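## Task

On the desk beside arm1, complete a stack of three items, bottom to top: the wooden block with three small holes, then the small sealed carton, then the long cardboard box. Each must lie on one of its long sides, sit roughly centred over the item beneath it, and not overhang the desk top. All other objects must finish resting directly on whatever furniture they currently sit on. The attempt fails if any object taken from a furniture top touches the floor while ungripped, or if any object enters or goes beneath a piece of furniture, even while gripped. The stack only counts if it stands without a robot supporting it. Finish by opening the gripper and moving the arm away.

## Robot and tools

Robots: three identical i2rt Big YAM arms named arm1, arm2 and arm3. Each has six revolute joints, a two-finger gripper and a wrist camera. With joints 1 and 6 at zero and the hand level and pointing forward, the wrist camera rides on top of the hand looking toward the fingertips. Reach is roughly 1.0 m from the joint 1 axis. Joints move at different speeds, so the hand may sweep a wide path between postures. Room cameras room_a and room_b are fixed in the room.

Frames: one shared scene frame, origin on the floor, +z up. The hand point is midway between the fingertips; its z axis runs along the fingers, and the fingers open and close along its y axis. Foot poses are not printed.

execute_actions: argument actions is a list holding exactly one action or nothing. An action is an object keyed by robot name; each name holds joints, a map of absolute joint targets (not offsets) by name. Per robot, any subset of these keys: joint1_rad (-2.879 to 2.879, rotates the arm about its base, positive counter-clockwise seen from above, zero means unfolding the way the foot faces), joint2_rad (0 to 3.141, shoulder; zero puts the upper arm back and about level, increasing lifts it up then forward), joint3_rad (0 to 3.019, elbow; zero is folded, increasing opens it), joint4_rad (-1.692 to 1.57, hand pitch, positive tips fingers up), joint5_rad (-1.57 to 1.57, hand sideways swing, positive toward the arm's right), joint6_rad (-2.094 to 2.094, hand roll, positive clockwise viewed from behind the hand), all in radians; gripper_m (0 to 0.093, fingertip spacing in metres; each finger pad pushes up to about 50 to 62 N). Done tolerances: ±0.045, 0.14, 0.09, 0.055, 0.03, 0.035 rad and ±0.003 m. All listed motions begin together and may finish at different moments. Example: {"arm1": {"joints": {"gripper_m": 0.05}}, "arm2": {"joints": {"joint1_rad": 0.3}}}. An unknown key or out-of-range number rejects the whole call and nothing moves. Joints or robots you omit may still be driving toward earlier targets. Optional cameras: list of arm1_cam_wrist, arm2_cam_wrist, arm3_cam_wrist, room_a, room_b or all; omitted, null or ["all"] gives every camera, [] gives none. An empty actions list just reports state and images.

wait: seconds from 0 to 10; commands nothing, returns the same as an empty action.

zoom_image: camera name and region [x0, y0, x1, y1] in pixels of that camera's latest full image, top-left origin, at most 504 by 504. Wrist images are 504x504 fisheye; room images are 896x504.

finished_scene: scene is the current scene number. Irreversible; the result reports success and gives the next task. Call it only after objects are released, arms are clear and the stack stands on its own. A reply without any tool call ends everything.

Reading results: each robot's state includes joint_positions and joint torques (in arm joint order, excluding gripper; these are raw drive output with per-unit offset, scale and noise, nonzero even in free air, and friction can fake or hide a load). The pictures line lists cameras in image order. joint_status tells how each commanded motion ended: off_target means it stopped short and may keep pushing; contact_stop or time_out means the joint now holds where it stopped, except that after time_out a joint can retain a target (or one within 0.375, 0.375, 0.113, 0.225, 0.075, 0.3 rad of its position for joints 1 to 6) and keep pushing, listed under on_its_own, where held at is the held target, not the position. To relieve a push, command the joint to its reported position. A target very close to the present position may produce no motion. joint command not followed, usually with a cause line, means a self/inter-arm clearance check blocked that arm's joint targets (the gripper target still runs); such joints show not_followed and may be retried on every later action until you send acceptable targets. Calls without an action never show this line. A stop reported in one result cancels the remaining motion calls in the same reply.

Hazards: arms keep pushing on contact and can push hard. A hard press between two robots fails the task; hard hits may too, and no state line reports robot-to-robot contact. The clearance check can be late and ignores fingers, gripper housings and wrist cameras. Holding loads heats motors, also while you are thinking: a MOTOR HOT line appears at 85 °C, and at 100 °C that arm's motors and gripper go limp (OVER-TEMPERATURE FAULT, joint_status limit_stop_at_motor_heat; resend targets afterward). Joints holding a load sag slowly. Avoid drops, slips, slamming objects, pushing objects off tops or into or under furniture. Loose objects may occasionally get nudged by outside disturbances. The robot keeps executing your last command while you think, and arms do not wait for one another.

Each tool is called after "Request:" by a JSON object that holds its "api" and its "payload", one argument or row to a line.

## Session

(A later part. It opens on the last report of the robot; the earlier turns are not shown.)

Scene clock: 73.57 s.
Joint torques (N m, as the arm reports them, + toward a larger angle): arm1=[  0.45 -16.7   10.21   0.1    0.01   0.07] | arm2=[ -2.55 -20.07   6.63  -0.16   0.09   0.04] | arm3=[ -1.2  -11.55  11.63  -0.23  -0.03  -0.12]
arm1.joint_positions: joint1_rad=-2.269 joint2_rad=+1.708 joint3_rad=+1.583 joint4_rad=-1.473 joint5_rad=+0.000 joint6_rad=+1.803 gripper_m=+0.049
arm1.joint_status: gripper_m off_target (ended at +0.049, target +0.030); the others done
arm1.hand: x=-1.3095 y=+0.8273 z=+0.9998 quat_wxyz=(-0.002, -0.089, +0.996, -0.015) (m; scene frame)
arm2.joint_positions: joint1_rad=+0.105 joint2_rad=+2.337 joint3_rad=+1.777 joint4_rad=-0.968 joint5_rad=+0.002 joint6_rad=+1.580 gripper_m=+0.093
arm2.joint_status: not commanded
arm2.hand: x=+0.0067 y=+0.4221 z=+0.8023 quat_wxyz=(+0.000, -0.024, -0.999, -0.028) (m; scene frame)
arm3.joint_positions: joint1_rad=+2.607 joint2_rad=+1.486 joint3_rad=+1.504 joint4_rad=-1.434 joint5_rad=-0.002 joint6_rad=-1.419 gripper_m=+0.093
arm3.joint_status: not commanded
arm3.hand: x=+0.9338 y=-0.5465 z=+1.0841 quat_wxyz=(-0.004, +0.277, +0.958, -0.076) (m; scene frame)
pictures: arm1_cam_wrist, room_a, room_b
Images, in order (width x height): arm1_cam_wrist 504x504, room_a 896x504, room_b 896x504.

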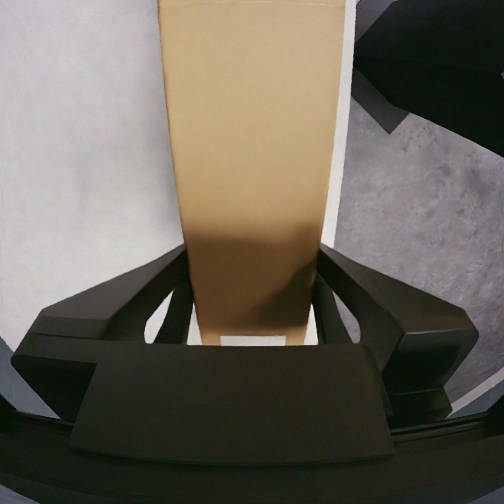

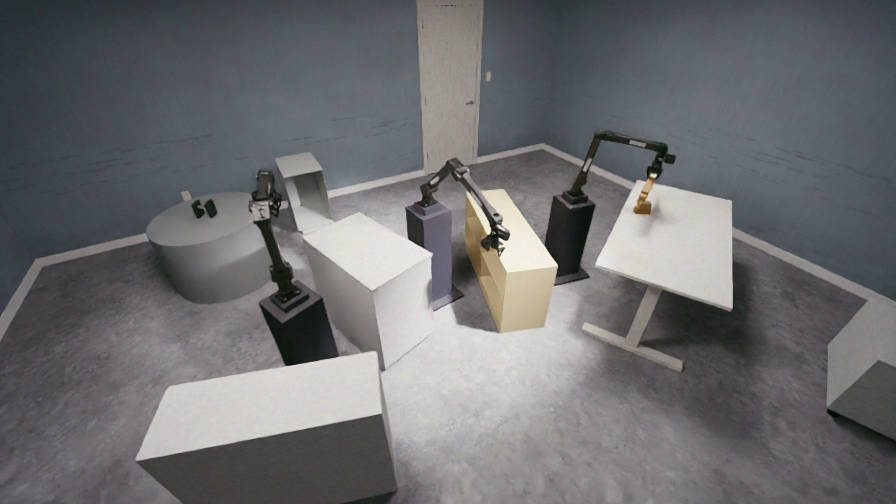

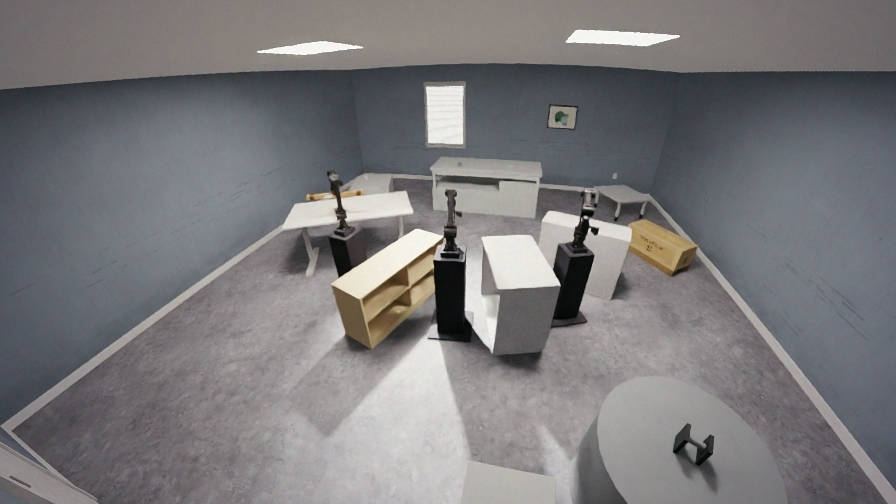

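Request:
{"api": "execute_actions", "payload": {
  "actions": [
    {"arm1":{"joints":{"joint2_rad":1.73,"joint3_rad":1.44,"joint4_rad":-1.27,"gripper_m":0.03}}}
  ],
  "cameras": ["arm1_cam_wrist","room_a"]
}}

Scene clock: 76.17 s.
Joint torques (N m, as the arm reports them, + toward a larger angle): arm1=[  0.43 -15.88   9.24   0.88   0.01   0.07] | arm2=[ -2.02 -20.19   6.63  -0.14   0.06   0.03] | arm3=[ -1.17 -11.55  11.63  -0.22  -0.03  -0.12]
arm1.joint_positions: joint1_rad=-2.269 joint2_rad=+1.742 joint3_rad=+1.436 joint4_rad=-1.278 joint5_rad=+0.000 joint6_rad=+1.803 gripper_m=+0.049
arm1.joint_status: gripper_m off_target (ended at +0.049, target +0.030); the others done
arm1.hand: x=-1.3106 y=+0.8275 z=+0.9278 quat_wxyz=(-0.004, -0.089, +0.996, -0.009) (m; scene frame)
arm2.joint_positions: joint1_rad=+0.105 joint2_rad=+2.337 joint3_rad=+1.777 joint4_rad=-0.968 joint5_rad=+0.002 joint6_rad=+1.580 gripper_m=+0.093
arm2.joint_status: not commanded
arm2.hand: x=+0.0067 y=+0.4221 z=+0.8023 quat_wxyz=(+0.000, -0.024, -0.999, -0.028) (m; scene frame)
arm3.joint_positions: joint1_rad=+2.607 joint2_rad=+1.486 joint3_rad=+1.504 joint4_rad=-1.434 joint5_rad=-0.002 joint6_rad=-1.419 gripper_m=+0.093
arm3.joint_status: not commanded
arm3.hand: x=+0.9338 y=-0.5465 z=+1.0841 quat_wxyz=(-0.004, +0.277, +0.958, -0.076) (m; scene frame)
pictures: arm1_cam_wrist, room_a
Images, in order (width x height): arm1_cam_wrist 504x504, room_a 896x504.

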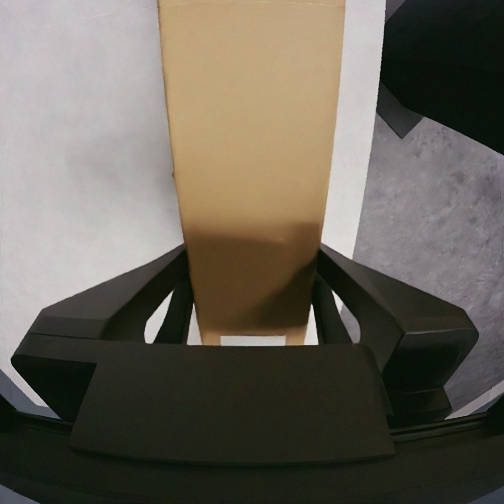

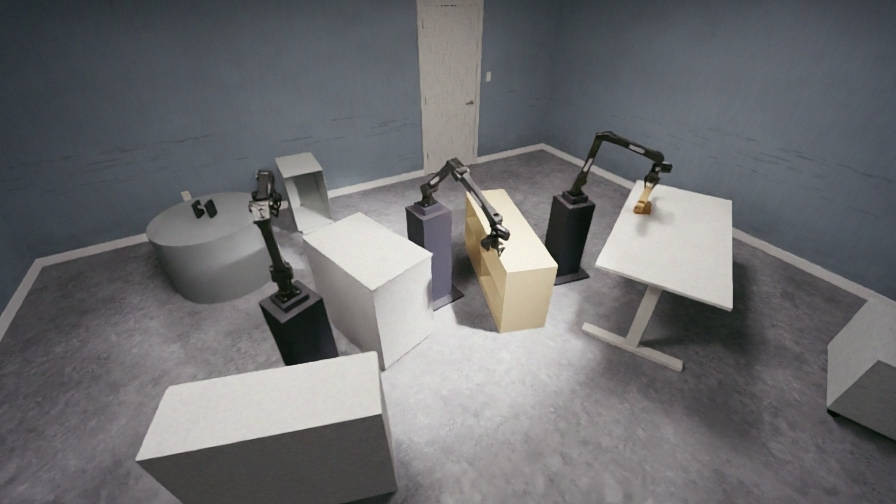

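Request:
{"api": "zoom_image", "payload": {
  "camera": "room_a",
  "region": [580, 130, 740, 250]
}}

Request:
{"api": "zoom_image", "payload": {
  "camera": "arm1_cam_wrist",
  "region": [120, 100, 400, 350]
}}

Region (580, 130, 740, 250) of room_a's 896x504 image, scaled by 3.150, with more detail than that image has; it fills the top 378 rows of this view, and the rest is white.

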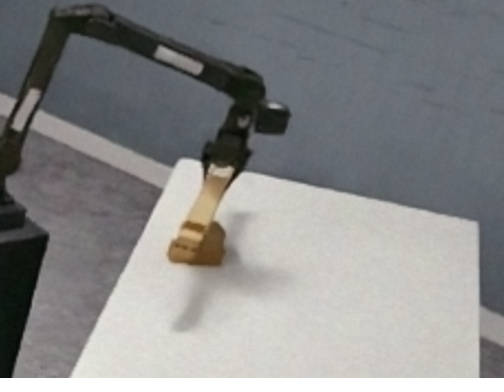

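Region (120, 100, 400, 350) of arm1_cam_wrist's 504x504 image, scaled by 1.800, with more detail than that image has; it fills the top 450 rows of this view, and the rest is white.

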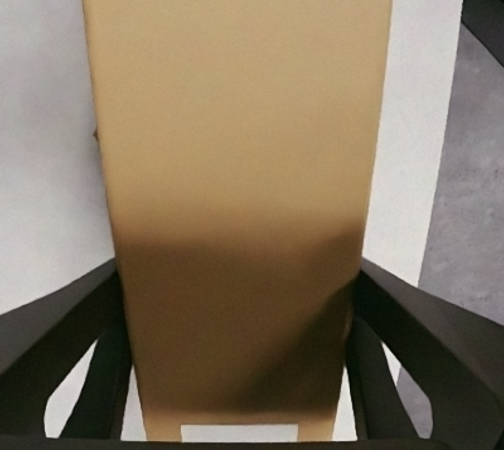

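Request:
{"api": "execute_actions", "payload": {
  "actions": [
    {"arm1":{"joints":{"joint2_rad":1.76,"joint3_rad":1.372,"joint4_rad":-1.175,"gripper_m":0.03}}}
  ],
  "cameras": ["arm1_cam_wrist","room_a"]
}}

Scene clock: 77.80 s.
Joint torques (N m, as the arm reports them, + toward a larger angle): arm1=[  0.41 -15.45   8.68   0.92   0.01   0.07] | arm2=[ -2.25 -20.23   6.63  -0.18   0.08   0.04] | arm3=[ -1.19 -11.55  11.62  -0.22  -0.03  -0.12]
arm1.joint_positions: joint1_rad=-2.269 joint2_rad=+1.764 joint3_rad=+1.371 joint4_rad=-1.183 joint5_rad=+0.000 joint6_rad=+1.803 gripper_m=+0.049
arm1.joint_status: gripper_m off_target (ended at +0.049, target +0.030); the others done
arm1.hand: x=-1.3105 y=+0.8262 z=+0.8939 quat_wxyz=(-0.005, -0.089, +0.996, -0.005) (m; scene frame)
arm2.joint_positions: joint1_rad=+0.105 joint2_rad=+2.337 joint3_rad=+1.777 joint4_rad=-0.968 joint5_rad=+0.002 joint6_rad=+1.580 gripper_m=+0.093
arm2.joint_status: not commanded
arm2.hand: x=+0.0067 y=+0.4221 z=+0.8023 quat_wxyz=(+0.000, -0.024, -0.999, -0.028) (m; scene frame)
arm3.joint_positions: joint1_rad=+2.607 joint2_rad=+1.486 joint3_rad=+1.504 joint4_rad=-1.434 joint5_rad=-0.002 joint6_rad=-1.419 gripper_m=+0.093
arm3.joint_status: not commanded
arm3.hand: x=+0.9338 y=-0.5465 z=+1.0841 quat_wxyz=(-0.004, +0.277, +0.958, -0.076) (m; scene frame)
pictures: arm1_cam_wrist, room_a
Images, in order (width x height): arm1_cam_wrist 504x504, room_a 896x504.

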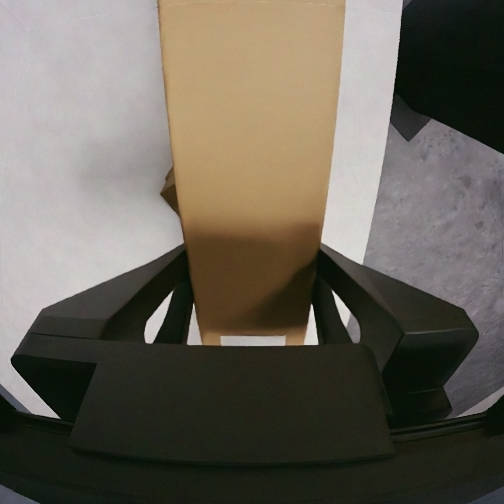

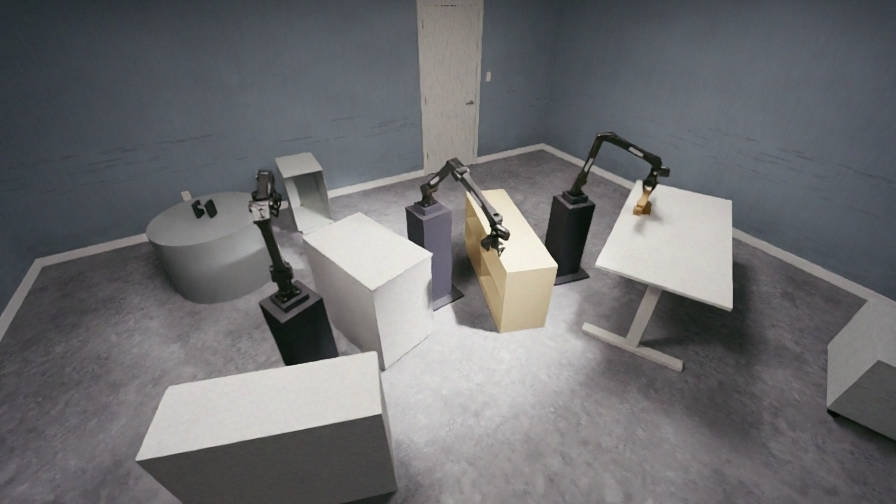

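Request:
{"api": "zoom_image", "payload": {
  "camera": "arm1_cam_wrist",
  "region": [130, 130, 370, 270]
}}

Request:
{"api": "zoom_image", "payload": {
  "camera": "room_a",
  "region": [610, 160, 690, 230]
}}

Region (130, 130, 370, 270) of arm1_cam_wrist's 504x504 image, scaled by 2.100, with more detail than that image has; it fills the top 294 rows of this view, and the rest is white.

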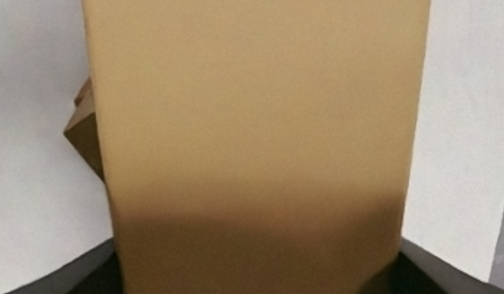

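Region (610, 160, 690, 230) of room_a's 896x504 image, scaled by 6.300, with more detail than that image has; it fills the top 441 rows of this view, and the rest is white.

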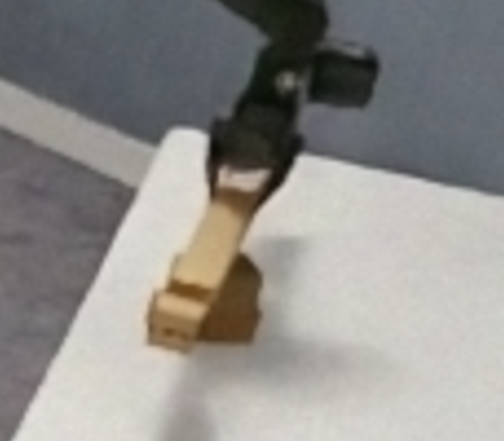

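Request:
{"api": "execute_actions", "payload": {
  "actions": [
    {"arm1":{"joints":{"joint2_rad":1.775,"joint3_rad":1.34,"joint4_rad":-1.135,"gripper_m":0.03}}}
  ],
  "cameras": ["arm1_cam_wrist","room_a","room_b"]
}}

Request:
{"api": "zoom_image", "payload": {
  "camera": "arm1_cam_wrist",
  "region": [130, 130, 370, 270]
}}

Scene clock: 82.00 s.
Joint torques (N m, as the arm reports them, + toward a larger angle): arm1=[  0.43 -14.41   8.36   0.91   0.01   0.06] | arm2=[ -2.1  -20.27   6.71  -0.17   0.07   0.04] | arm3=[ -1.2  -11.55  11.62  -0.22  -0.03  -0.12]
arm1.joint_positions: joint1_rad=-2.269 joint2_rad=+1.773 joint3_rad=+1.342 joint4_rad=-1.144 joint5_rad=+0.000 joint6_rad=+1.803 gripper_m=+0.049
arm1.joint_status: gripper_m off_target (ended at +0.049, target +0.030); the others done
arm1.hand: x=-1.3097 y=+0.8238 z=+0.8791 quat_wxyz=(-0.006, -0.089, +0.996, -0.004) (m; scene frame)
arm2.joint_positions: joint1_rad=+0.105 joint2_rad=+2.337 joint3_rad=+1.777 joint4_rad=-0.968 joint5_rad=+0.002 joint6_rad=+1.580 gripper_m=+0.093
arm2.joint_status: not commanded
arm2.hand: x=+0.0067 y=+0.4221 z=+0.8023 quat_wxyz=(+0.000, -0.024, -0.999, -0.028) (m; scene frame)
arm3.joint_positions: joint1_rad=+2.607 joint2_rad=+1.486 joint3_rad=+1.504 joint4_rad=-1.434 joint5_rad=-0.002 joint6_rad=-1.419 gripper_m=+0.093
arm3.joint_status: not commanded
arm3.hand: x=+0.9338 y=-0.5465 z=+1.0841 quat_wxyz=(-0.004, +0.277, +0.958, -0.076) (m; scene frame)
pictures: arm1_cam_wrist, room_a, room_b
Images, in order (width x height): arm1_cam_wrist 504x504, room_a 896x504, room_b 896x504.

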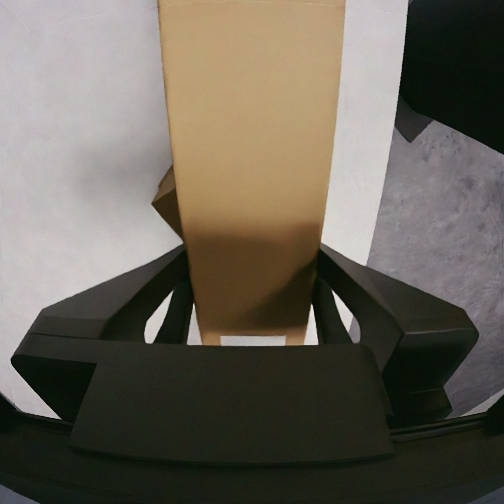

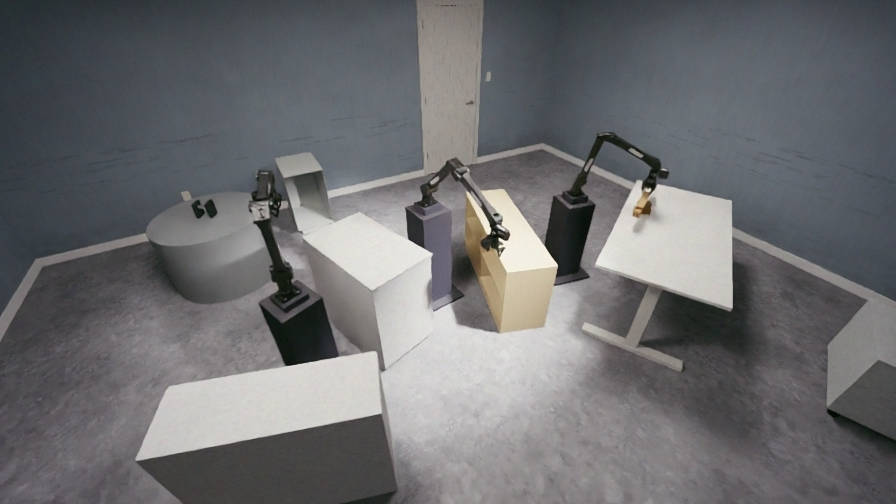

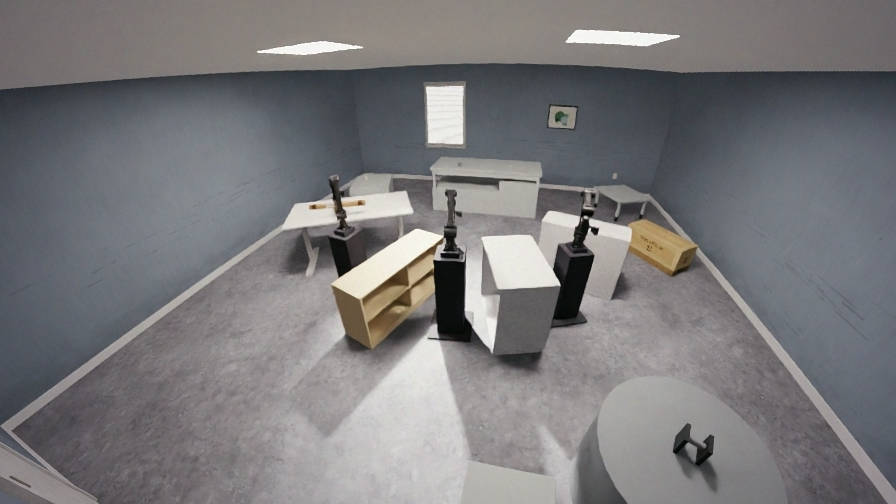

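Region (130, 130, 370, 270) of arm1_cam_wrist's 504x504 image, scaled by 2.100, with more detail than that image has; it fills the top 294 rows of this view, and the rest is white.

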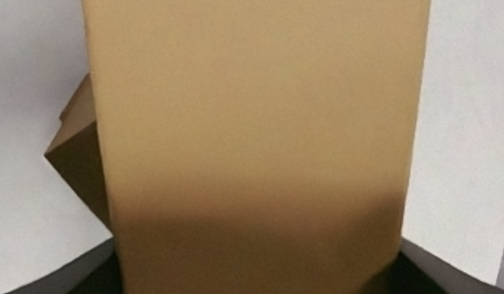

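Request:
{"api": "execute_actions", "payload": {
  "actions": [
    {"arm1":{"joints":{"joint2_rad":1.803,"joint3_rad":1.345,"joint4_rad":-1.112,"gripper_m":0.03}}}
  ],
  "cameras": ["arm1_cam_wrist"]
}}

Request:
{"api": "zoom_image", "payload": {
  "camera": "arm1_cam_wrist",
  "region": [130, 130, 370, 270]
}}

Scene clock: 84.67 s.
Joint torques (N m, as the arm reports them, + toward a larger angle): arm1=[  0.44 -14.87   8.62   0.89   0.01   0.06] | arm2=[ -1.93 -20.13   6.65  -0.1    0.05   0.03] | arm3=[ -1.2  -11.55  11.62  -0.21  -0.03  -0.13]
arm1.joint_positions: joint1_rad=-2.269 joint2_rad=+1.803 joint3_rad=+1.342 joint4_rad=-1.120 joint5_rad=+0.000 joint6_rad=+1.803 gripper_m=+0.049
arm1.joint_status: gripper_m off_target (ended at +0.049, target +0.030); the others done
arm1.hand: x=-1.3115 y=+0.8274 z=+0.8641 quat_wxyz=(-0.004, -0.089, +0.996, -0.008) (m; scene frame)
arm2.joint_positions: joint1_rad=+0.105 joint2_rad=+2.337 joint3_rad=+1.777 joint4_rad=-0.968 joint5_rad=+0.002 joint6_rad=+1.580 gripper_m=+0.093
arm2.joint_status: not commanded
arm2.hand: x=+0.0067 y=+0.4221 z=+0.8023 quat_wxyz=(+0.000, -0.024, -0.999, -0.028) (m; scene frame)
arm3.joint_positions: joint1_rad=+2.607 joint2_rad=+1.486 joint3_rad=+1.504 joint4_rad=-1.434 joint5_rad=-0.002 joint6_rad=-1.419 gripper_m=+0.093
arm3.joint_status: not commanded
arm3.hand: x=+0.9338 y=-0.5465 z=+1.0841 quat_wxyz=(-0.004, +0.277, +0.958, -0.076) (m; scene frame)
pictures: arm1_cam_wrist
Images, in order (width x height): arm1_cam_wrist 504x504.

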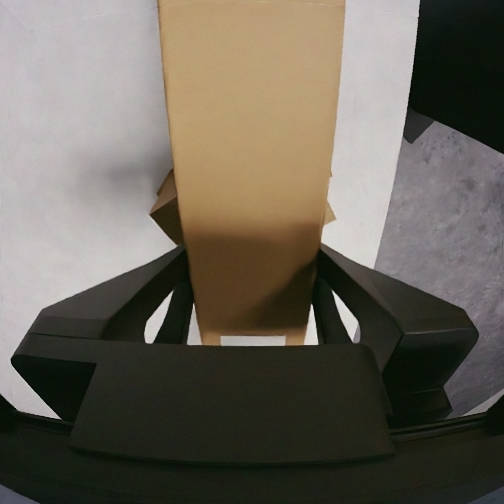

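Region (130, 130, 370, 270) of arm1_cam_wrist's 504x504 image, scaled by 2.100, with more detail than that image has; it fills the top 294 rows of this view, and the rest is white.

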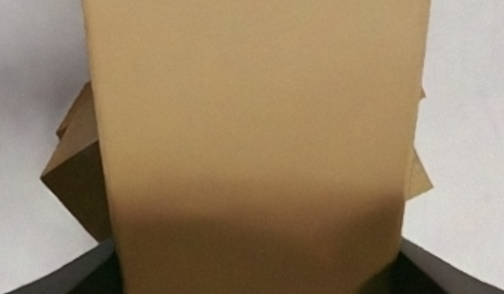

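Request:
{"api": "execute_actions", "payload": {
  "actions": [
    {"arm1":{"joints":{"joint2_rad":1.822,"joint4_rad":-1.095,"gripper_m":0.03}}}
  ],
  "cameras": ["arm1_cam_wrist"]
}}

Request:
{"api": "zoom_image", "payload": {
  "camera": "arm1_cam_wrist",
  "region": [130, 130, 370, 270]
}}

Scene clock: 85.87 s.
Joint torques (N m, as the arm reports them, + toward a larger angle): arm1=[  0.43 -15.15   8.67   0.9    0.01   0.06] | arm2=[ -2.34 -20.17   6.59  -0.19   0.07   0.04] | arm3=[ -1.2  -11.53  11.62  -0.23  -0.03  -0.12]
arm1.joint_positions: joint1_rad=-2.269 joint2_rad=+1.818 joint3_rad=+1.342 joint4_rad=-1.104 joint5_rad=+0.000 joint6_rad=+1.803 gripper_m=+0.049
arm1.joint_status: gripper_m off_target (ended at +0.049, target +0.030); the others done
arm1.hand: x=-1.3128 y=+0.8302 z=+0.8567 quat_wxyz=(-0.005, -0.089, +0.996, -0.007) (m; scene frame)
arm2.joint_positions: joint1_rad=+0.105 joint2_rad=+2.337 joint3_rad=+1.777 joint4_rad=-0.968 joint5_rad=+0.002 joint6_rad=+1.580 gripper_m=+0.093
arm2.joint_status: not commanded
arm2.hand: x=+0.0067 y=+0.4221 z=+0.8023 quat_wxyz=(+0.000, -0.024, -0.999, -0.028) (m; scene frame)
arm3.joint_positions: joint1_rad=+2.607 joint2_rad=+1.486 joint3_rad=+1.504 joint4_rad=-1.434 joint5_rad=-0.002 joint6_rad=-1.419 gripper_m=+0.093
arm3.joint_status: not commanded
arm3.hand: x=+0.9338 y=-0.5465 z=+1.0841 quat_wxyz=(-0.004, +0.277, +0.958, -0.076) (m; scene frame)
pictures: arm1_cam_wrist
Images, in order (width x height): arm1_cam_wrist 504x504.

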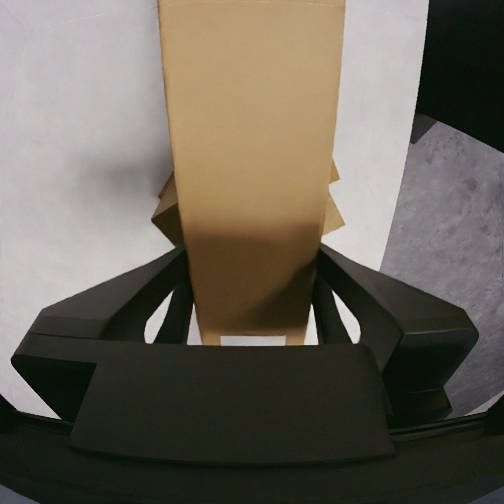

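Region (130, 130, 370, 270) of arm1_cam_wrist's 504x504 image, scaled by 2.100, with more detail than that image has; it fills the top 294 rows of this view, and the rest is white.

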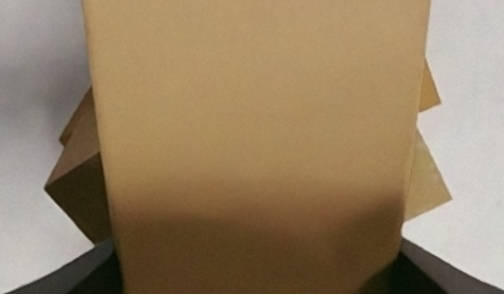

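Request:
{"api": "execute_actions", "payload": {
  "actions": [
    {"arm1":{"joints":{"joint2_rad":1.83,"joint3_rad":1.325,"joint4_rad":-1.075,"gripper_m":0.03}}}
  ],
  "cameras": ["arm1_cam_wrist"]
}}

Request:
{"api": "zoom_image", "payload": {
  "camera": "arm1_cam_wrist",
  "region": [130, 130, 370, 270]
}}

Scene clock: 86.77 s.
Joint torques (N m, as the arm reports them, + toward a larger angle): arm1=[  0.54 -14.26   7.41   1.04  -0.01   0.06] | arm2=[ -1.95 -20.29   6.65  -0.18   0.08   0.04] | arm3=[ -1.23 -11.5   11.62  -0.22  -0.03  -0.12]
arm1.joint_positions: joint1_rad=-2.269 joint2_rad=+1.819 joint3_rad=+1.335 joint4_rad=-1.086 joint5_rad=+0.000 joint6_rad=+1.803 gripper_m=+0.049
arm1.joint_status: gripper_m off_target (ended at +0.049, target +0.030); the others done
arm1.hand: x=-1.3133 y=+0.8315 z=+0.8540 quat_wxyz=(-0.006, -0.088, +0.996, -0.002) (m; scene frame)
arm2.joint_positions: joint1_rad=+0.105 joint2_rad=+2.337 joint3_rad=+1.777 joint4_rad=-0.968 joint5_rad=+0.002 joint6_rad=+1.580 gripper_m=+0.093
arm2.joint_status: not commanded
arm2.hand: x=+0.0067 y=+0.4221 z=+0.8023 quat_wxyz=(+0.000, -0.024, -0.999, -0.028) (m; scene frame)
arm3.joint_positions: joint1_rad=+2.607 joint2_rad=+1.486 joint3_rad=+1.504 joint4_rad=-1.434 joint5_rad=-0.002 joint6_rad=-1.419 gripper_m=+0.093
arm3.joint_status: not commanded
arm3.hand: x=+0.9338 y=-0.5465 z=+1.0841 quat_wxyz=(-0.004, +0.277, +0.958, -0.076) (m; scene frame)
pictures: arm1_cam_wrist
Images, in order (width x height): arm1_cam_wrist 504x504.

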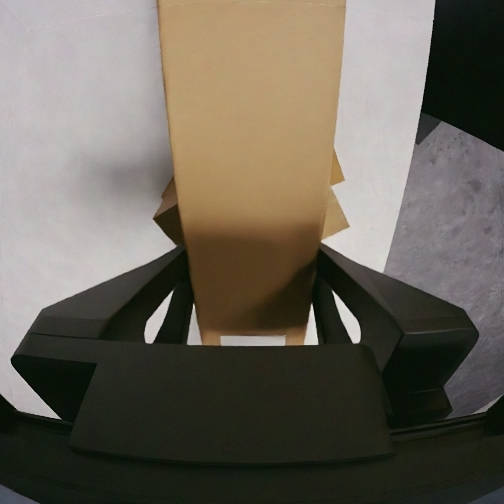

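Region (130, 130, 370, 270) of arm1_cam_wrist's 504x504 image, scaled by 2.100, with more detail than that image has; it fills the top 294 rows of this view, and the rest is white.

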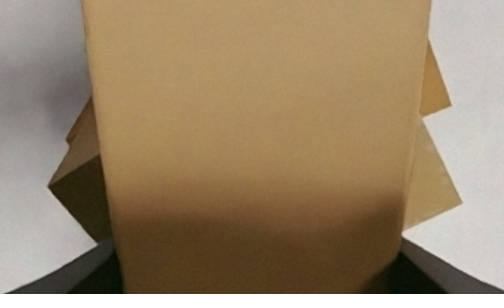

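Request:
{"api": "execute_actions", "payload": {
  "actions": [
    {"arm1":{"joints":{"joint2_rad":1.819,"joint3_rad":1.335,"gripper_m":0.093}}}
  ],
  "cameras": ["arm1_cam_wrist","room_a"]
}}

Scene clock: 88.60 s.
Joint torques (N m, as the arm reports them, + toward a larger angle): arm1=[  0.34 -15.28   8.31   0.92  -0.01   0.06] | arm2=[ -2.18 -20.23   6.69  -0.15   0.06   0.04] | arm3=[ -1.22 -11.52  11.61  -0.22  -0.03  -0.12]
arm1.joint_positions: joint1_rad=-2.269 joint2_rad=+1.819 joint3_rad=+1.335 joint4_rad=-1.083 joint5_rad=+0.000 joint6_rad=+1.803 gripper_m=+0.093
arm1.joint_status: all done
arm1.hand: x=-1.3136 y=+0.8321 z=+0.8540 quat_wxyz=(-0.007, -0.088, +0.996, -0.001) (m; scene frame)
arm2.joint_positions: joint1_rad=+0.105 joint2_rad=+2.337 joint3_rad=+1.777 joint4_rad=-0.968 joint5_rad=+0.002 joint6_rad=+1.580 gripper_m=+0.093
arm2.joint_status: not commanded
arm2.hand: x=+0.0067 y=+0.4221 z=+0.8023 quat_wxyz=(+0.000, -0.024, -0.999, -0.028) (m; scene frame)
arm3.joint_positions: joint1_rad=+2.607 joint2_rad=+1.486 joint3_rad=+1.504 joint4_rad=-1.434 joint5_rad=-0.002 joint6_rad=-1.419 gripper_m=+0.093
arm3.joint_status: not commanded
arm3.hand: x=+0.9338 y=-0.5465 z=+1.0841 quat_wxyz=(-0.004, +0.277, +0.958, -0.076) (m; scene frame)
pictures: arm1_cam_wrist, room_a
Images, in order (width x height): arm1_cam_wrist 504x504, room_a 896x504.

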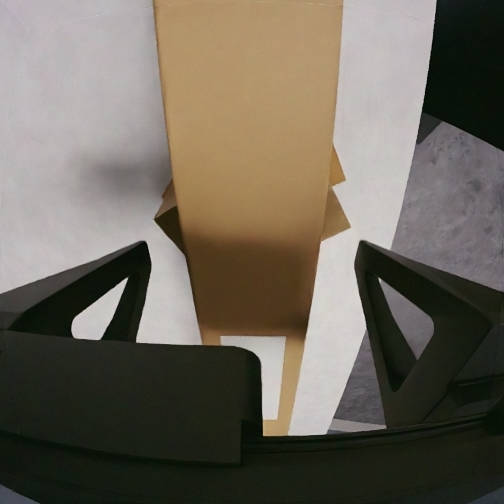

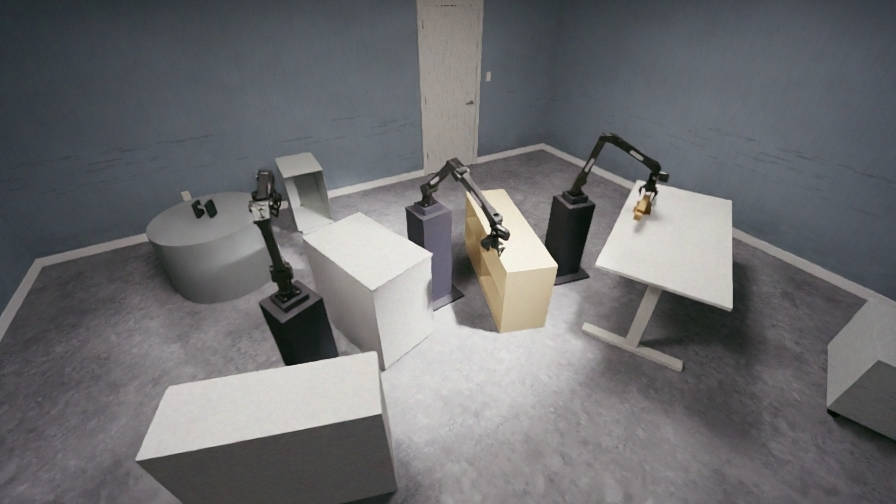

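Request:
{"api": "execute_actions", "payload": {
  "actions": [
    {"arm1":{"joints":{"joint2_rad":1.68,"joint3_rad":1.5,"joint4_rad":-1.39}}}
  ],
  "cameras": ["arm1_cam_wrist","room_a","room_b"]
}}

Scene clock: 90.27 s.
Joint torques (N m, as the arm reports them, + toward a larger angle): arm1=[  0.43 -13.62  11.48   0.11  -0.01   0.06] | arm2=[ -2.   -20.17   6.66  -0.17   0.08   0.04] | arm3=[ -1.19 -11.55  11.63  -0.24  -0.03  -0.12]
arm1.joint_positions: joint1_rad=-2.269 joint2_rad=+1.676 joint3_rad=+1.472 joint4_rad=-1.383 joint5_rad=+0.000 joint6_rad=+1.803 gripper_m=+0.093
arm1.joint_status: all done
arm1.hand: x=-1.3042 y=+0.8143 z=+0.9732 quat_wxyz=(-0.004, -0.088, +0.996, -0.010) (m; scene frame)
arm2.joint_positions: joint1_rad=+0.105 joint2_rad=+2.337 joint3_rad=+1.777 joint4_rad=-0.968 joint5_rad=+0.002 joint6_rad=+1.580 gripper_m=+0.093
arm2.joint_status: not commanded
arm2.hand: x=+0.0067 y=+0.4221 z=+0.8023 quat_wxyz=(+0.000, -0.024, -0.999, -0.028) (m; scene frame)
arm3.joint_positions: joint1_rad=+2.607 joint2_rad=+1.486 joint3_rad=+1.504 joint4_rad=-1.434 joint5_rad=-0.002 joint6_rad=-1.419 gripper_m=+0.093
arm3.joint_status: not commanded
arm3.hand: x=+0.9338 y=-0.5465 z=+1.0841 quat_wxyz=(-0.004, +0.277, +0.958, -0.076) (m; scene frame)
pictures: arm1_cam_wrist, room_a, room_b
Images, in order (width x height): arm1_cam_wrist 504x504, room_a 896x504, room_b 896x504.

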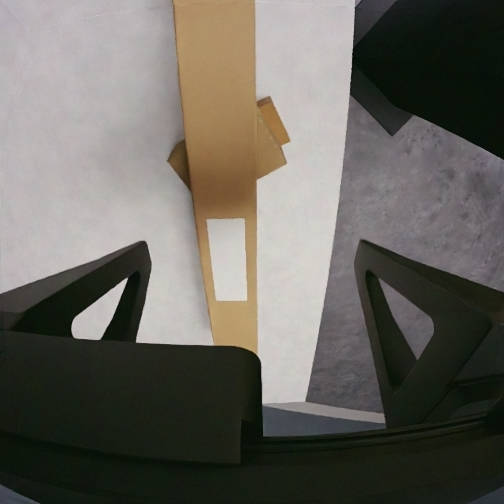

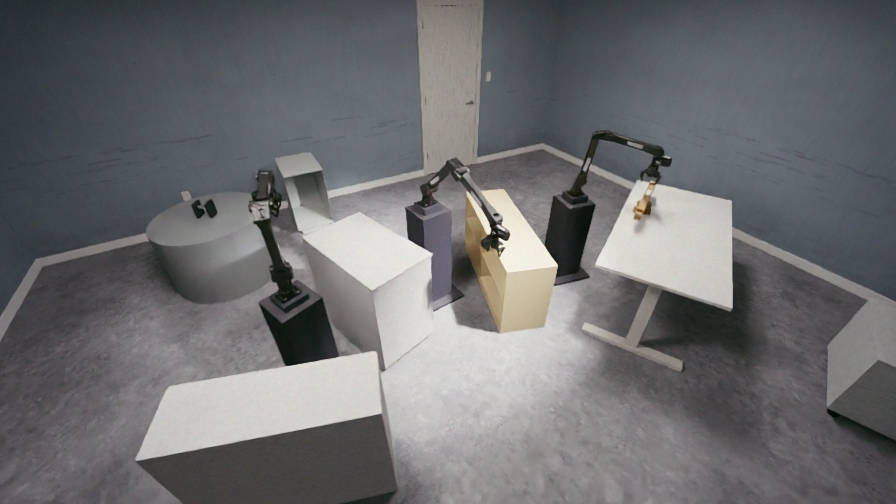

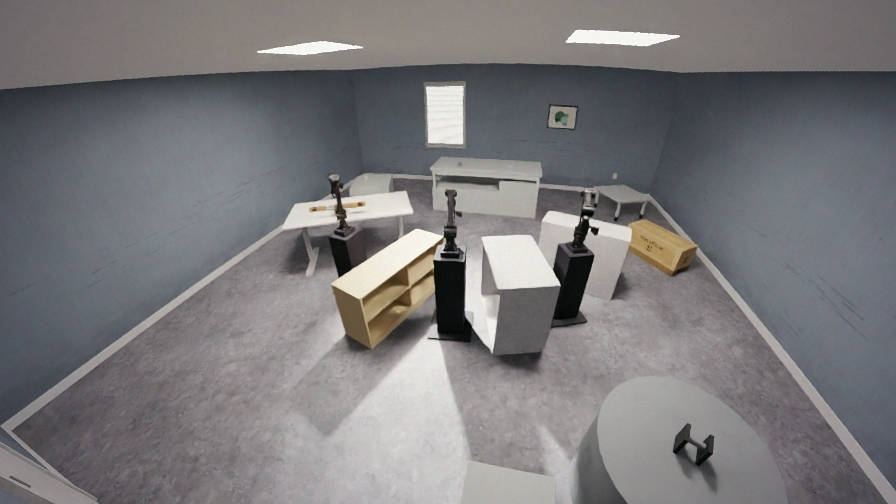

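Request:
{"api": "execute_actions", "payload": {
  "actions": [
    {"arm1":{"joints":{"joint1_rad":-1.55}}}
  ],
  "cameras": ["room_a","room_b"]
}}

Request:
{"api": "zoom_image", "payload": {
  "camera": "room_a",
  "region": [580, 130, 740, 250]
}}

Scene clock: 92.17 s.
Joint torques (N m, as the arm reports them, + toward a larger angle): arm1=[ -0.85 -13.69  11.58   0.13   0.01   0.06] | arm2=[ -2.11 -20.29   6.64  -0.17   0.09   0.04] | arm3=[ -1.12 -11.53  11.62  -0.21  -0.03  -0.12]
arm1.joint_positions: joint1_rad=-1.542 joint2_rad=+1.677 joint3_rad=+1.472 joint4_rad=-1.383 joint5_rad=+0.000 joint6_rad=+1.803 gripper_m=+0.093
arm1.joint_status: all done
arm1.hand: x=-1.5588 y=+0.5663 z=+0.9774 quat_wxyz=(-0.001, -0.437, +0.899, -0.007) (m; scene frame)
arm2.joint_positions: joint1_rad=+0.105 joint2_rad=+2.337 joint3_rad=+1.777 joint4_rad=-0.968 joint5_rad=+0.002 joint6_rad=+1.580 gripper_m=+0.093
arm2.joint_status: not commanded
arm2.hand: x=+0.0067 y=+0.4221 z=+0.8023 quat_wxyz=(+0.000, -0.024, -0.999, -0.028) (m; scene frame)
arm3.joint_positions: joint1_rad=+2.607 joint2_rad=+1.486 joint3_rad=+1.504 joint4_rad=-1.434 joint5_rad=-0.002 joint6_rad=-1.419 gripper_m=+0.093
arm3.joint_status: not commanded
arm3.hand: x=+0.9338 y=-0.5465 z=+1.0841 quat_wxyz=(-0.004, +0.277, +0.958, -0.076) (m; scene frame)
pictures: room_a, room_b
Images, in order (width x height): room_a 896x504, room_b 896x504.

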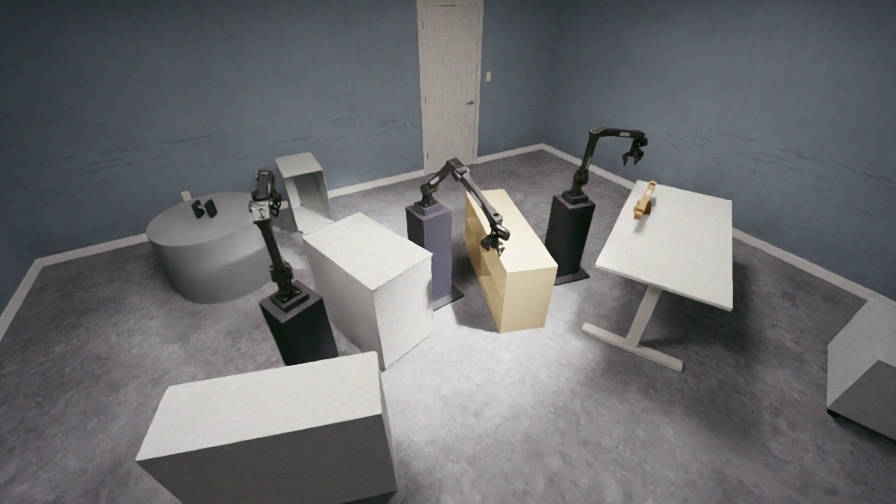

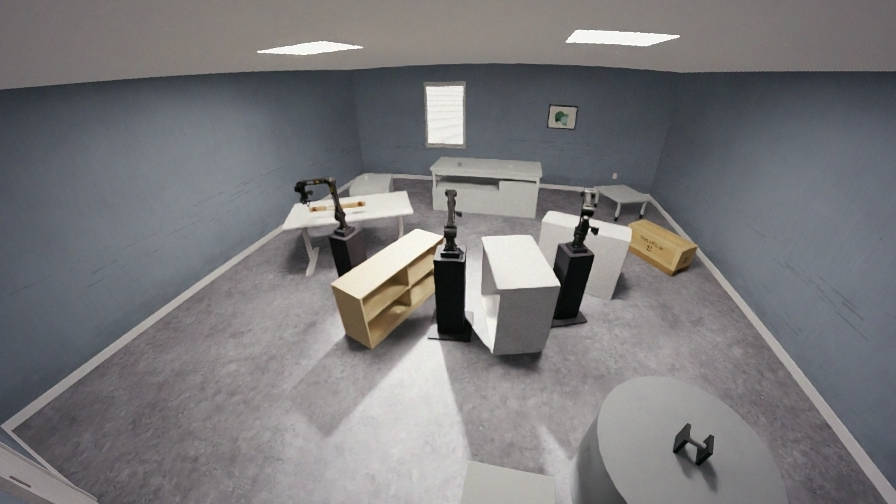

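Region (580, 130, 740, 250) of room_a's 896x504 image, scaled by 3.150, with more detail than that image has; it fills the top 378 rows of this view, and the rest is white.

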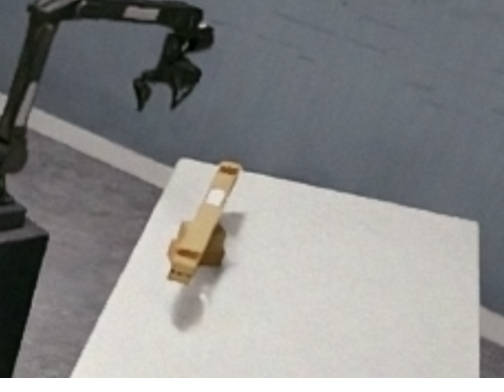

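Request:
{"api": "execute_actions", "payload": {
  "actions": [],
  "cameras": ["room_a","room_b"]
}}

Scene clock: 92.47 s.
Joint torques (N m, as the arm reports them, + toward a larger angle): arm1=[ -0.84 -13.75  11.6    0.14   0.01   0.06] | arm2=[ -2.35 -20.22   6.68  -0.14   0.08   0.03] | arm3=[ -1.2  -11.51  11.62  -0.22  -0.03  -0.12]
arm1.joint_positions: joint1_rad=-1.542 joint2_rad=+1.677 joint3_rad=+1.472 joint4_rad=-1.383 joint5_rad=+0.000 joint6_rad=+1.803 gripper_m=+0.093
arm1.joint_status: all done
arm1.hand: x=-1.5588 y=+0.5663 z=+0.9774 quat_wxyz=(-0.001, -0.437, +0.899, -0.007) (m; scene frame)
arm2.joint_positions: joint1_rad=+0.105 joint2_rad=+2.337 joint3_rad=+1.777 joint4_rad=-0.968 joint5_rad=+0.002 joint6_rad=+1.580 gripper_m=+0.093
arm2.joint_status: not commanded
arm2.hand: x=+0.0067 y=+0.4221 z=+0.8023 quat_wxyz=(+0.000, -0.024, -0.999, -0.028) (m; scene frame)
arm3.joint_positions: joint1_rad=+2.607 joint2_rad=+1.486 joint3_rad=+1.504 joint4_rad=-1.434 joint5_rad=-0.002 joint6_rad=-1.419 gripper_m=+0.093
arm3.joint_status: not commanded
arm3.hand: x=+0.9338 y=-0.5465 z=+1.0841 quat_wxyz=(-0.004, +0.277, +0.958, -0.076) (m; scene frame)
pictures: room_a, room_b
Images, in order (width x height): room_a 896x504, room_b 896x504.

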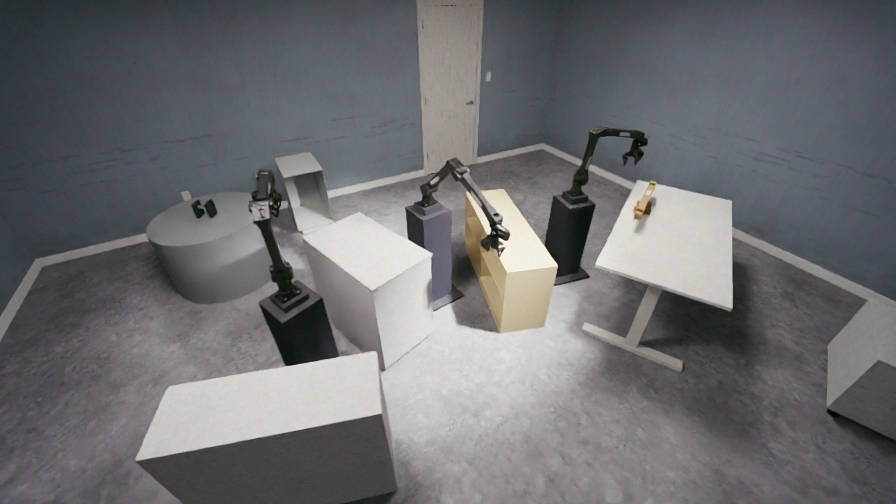

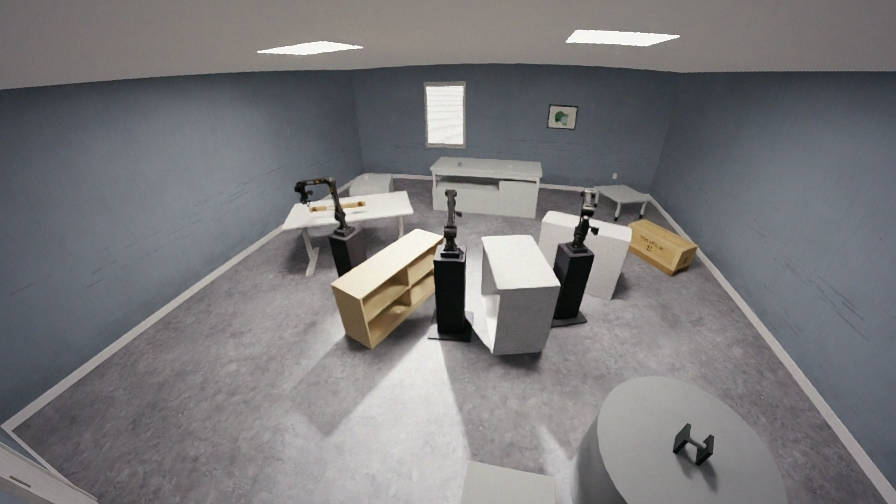

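Request:
{"api": "zoom_image", "payload": {
  "camera": "room_a",
  "region": [590, 150, 740, 250]
}}

Request:
{"api": "zoom_image", "payload": {
  "camera": "room_b",
  "region": [280, 170, 420, 250]
}}

Region (590, 150, 740, 250) of room_a's 896x504 image, scaled by 3.360, with more detail than that image has.

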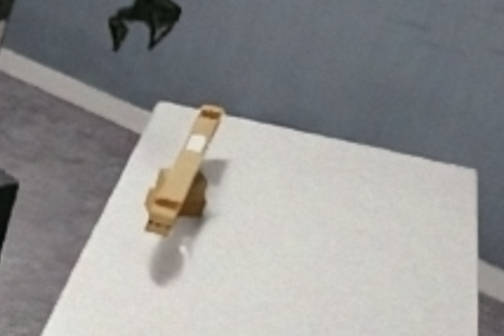

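Region (280, 170, 420, 250) of room_b's 896x504 image, scaled by 3.600, with more detail than that image has; it fills the top 288 rows of this view, and the rest is white.

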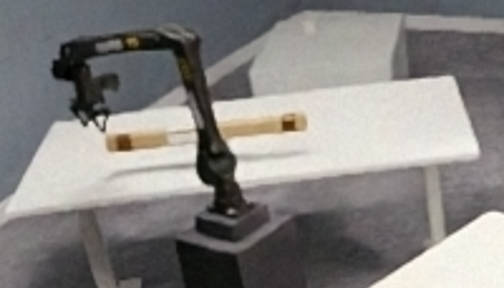

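Request:
{"api": "finished_scene", "payload": {
  "scene": 2
}}

The scene is finished: the task was done.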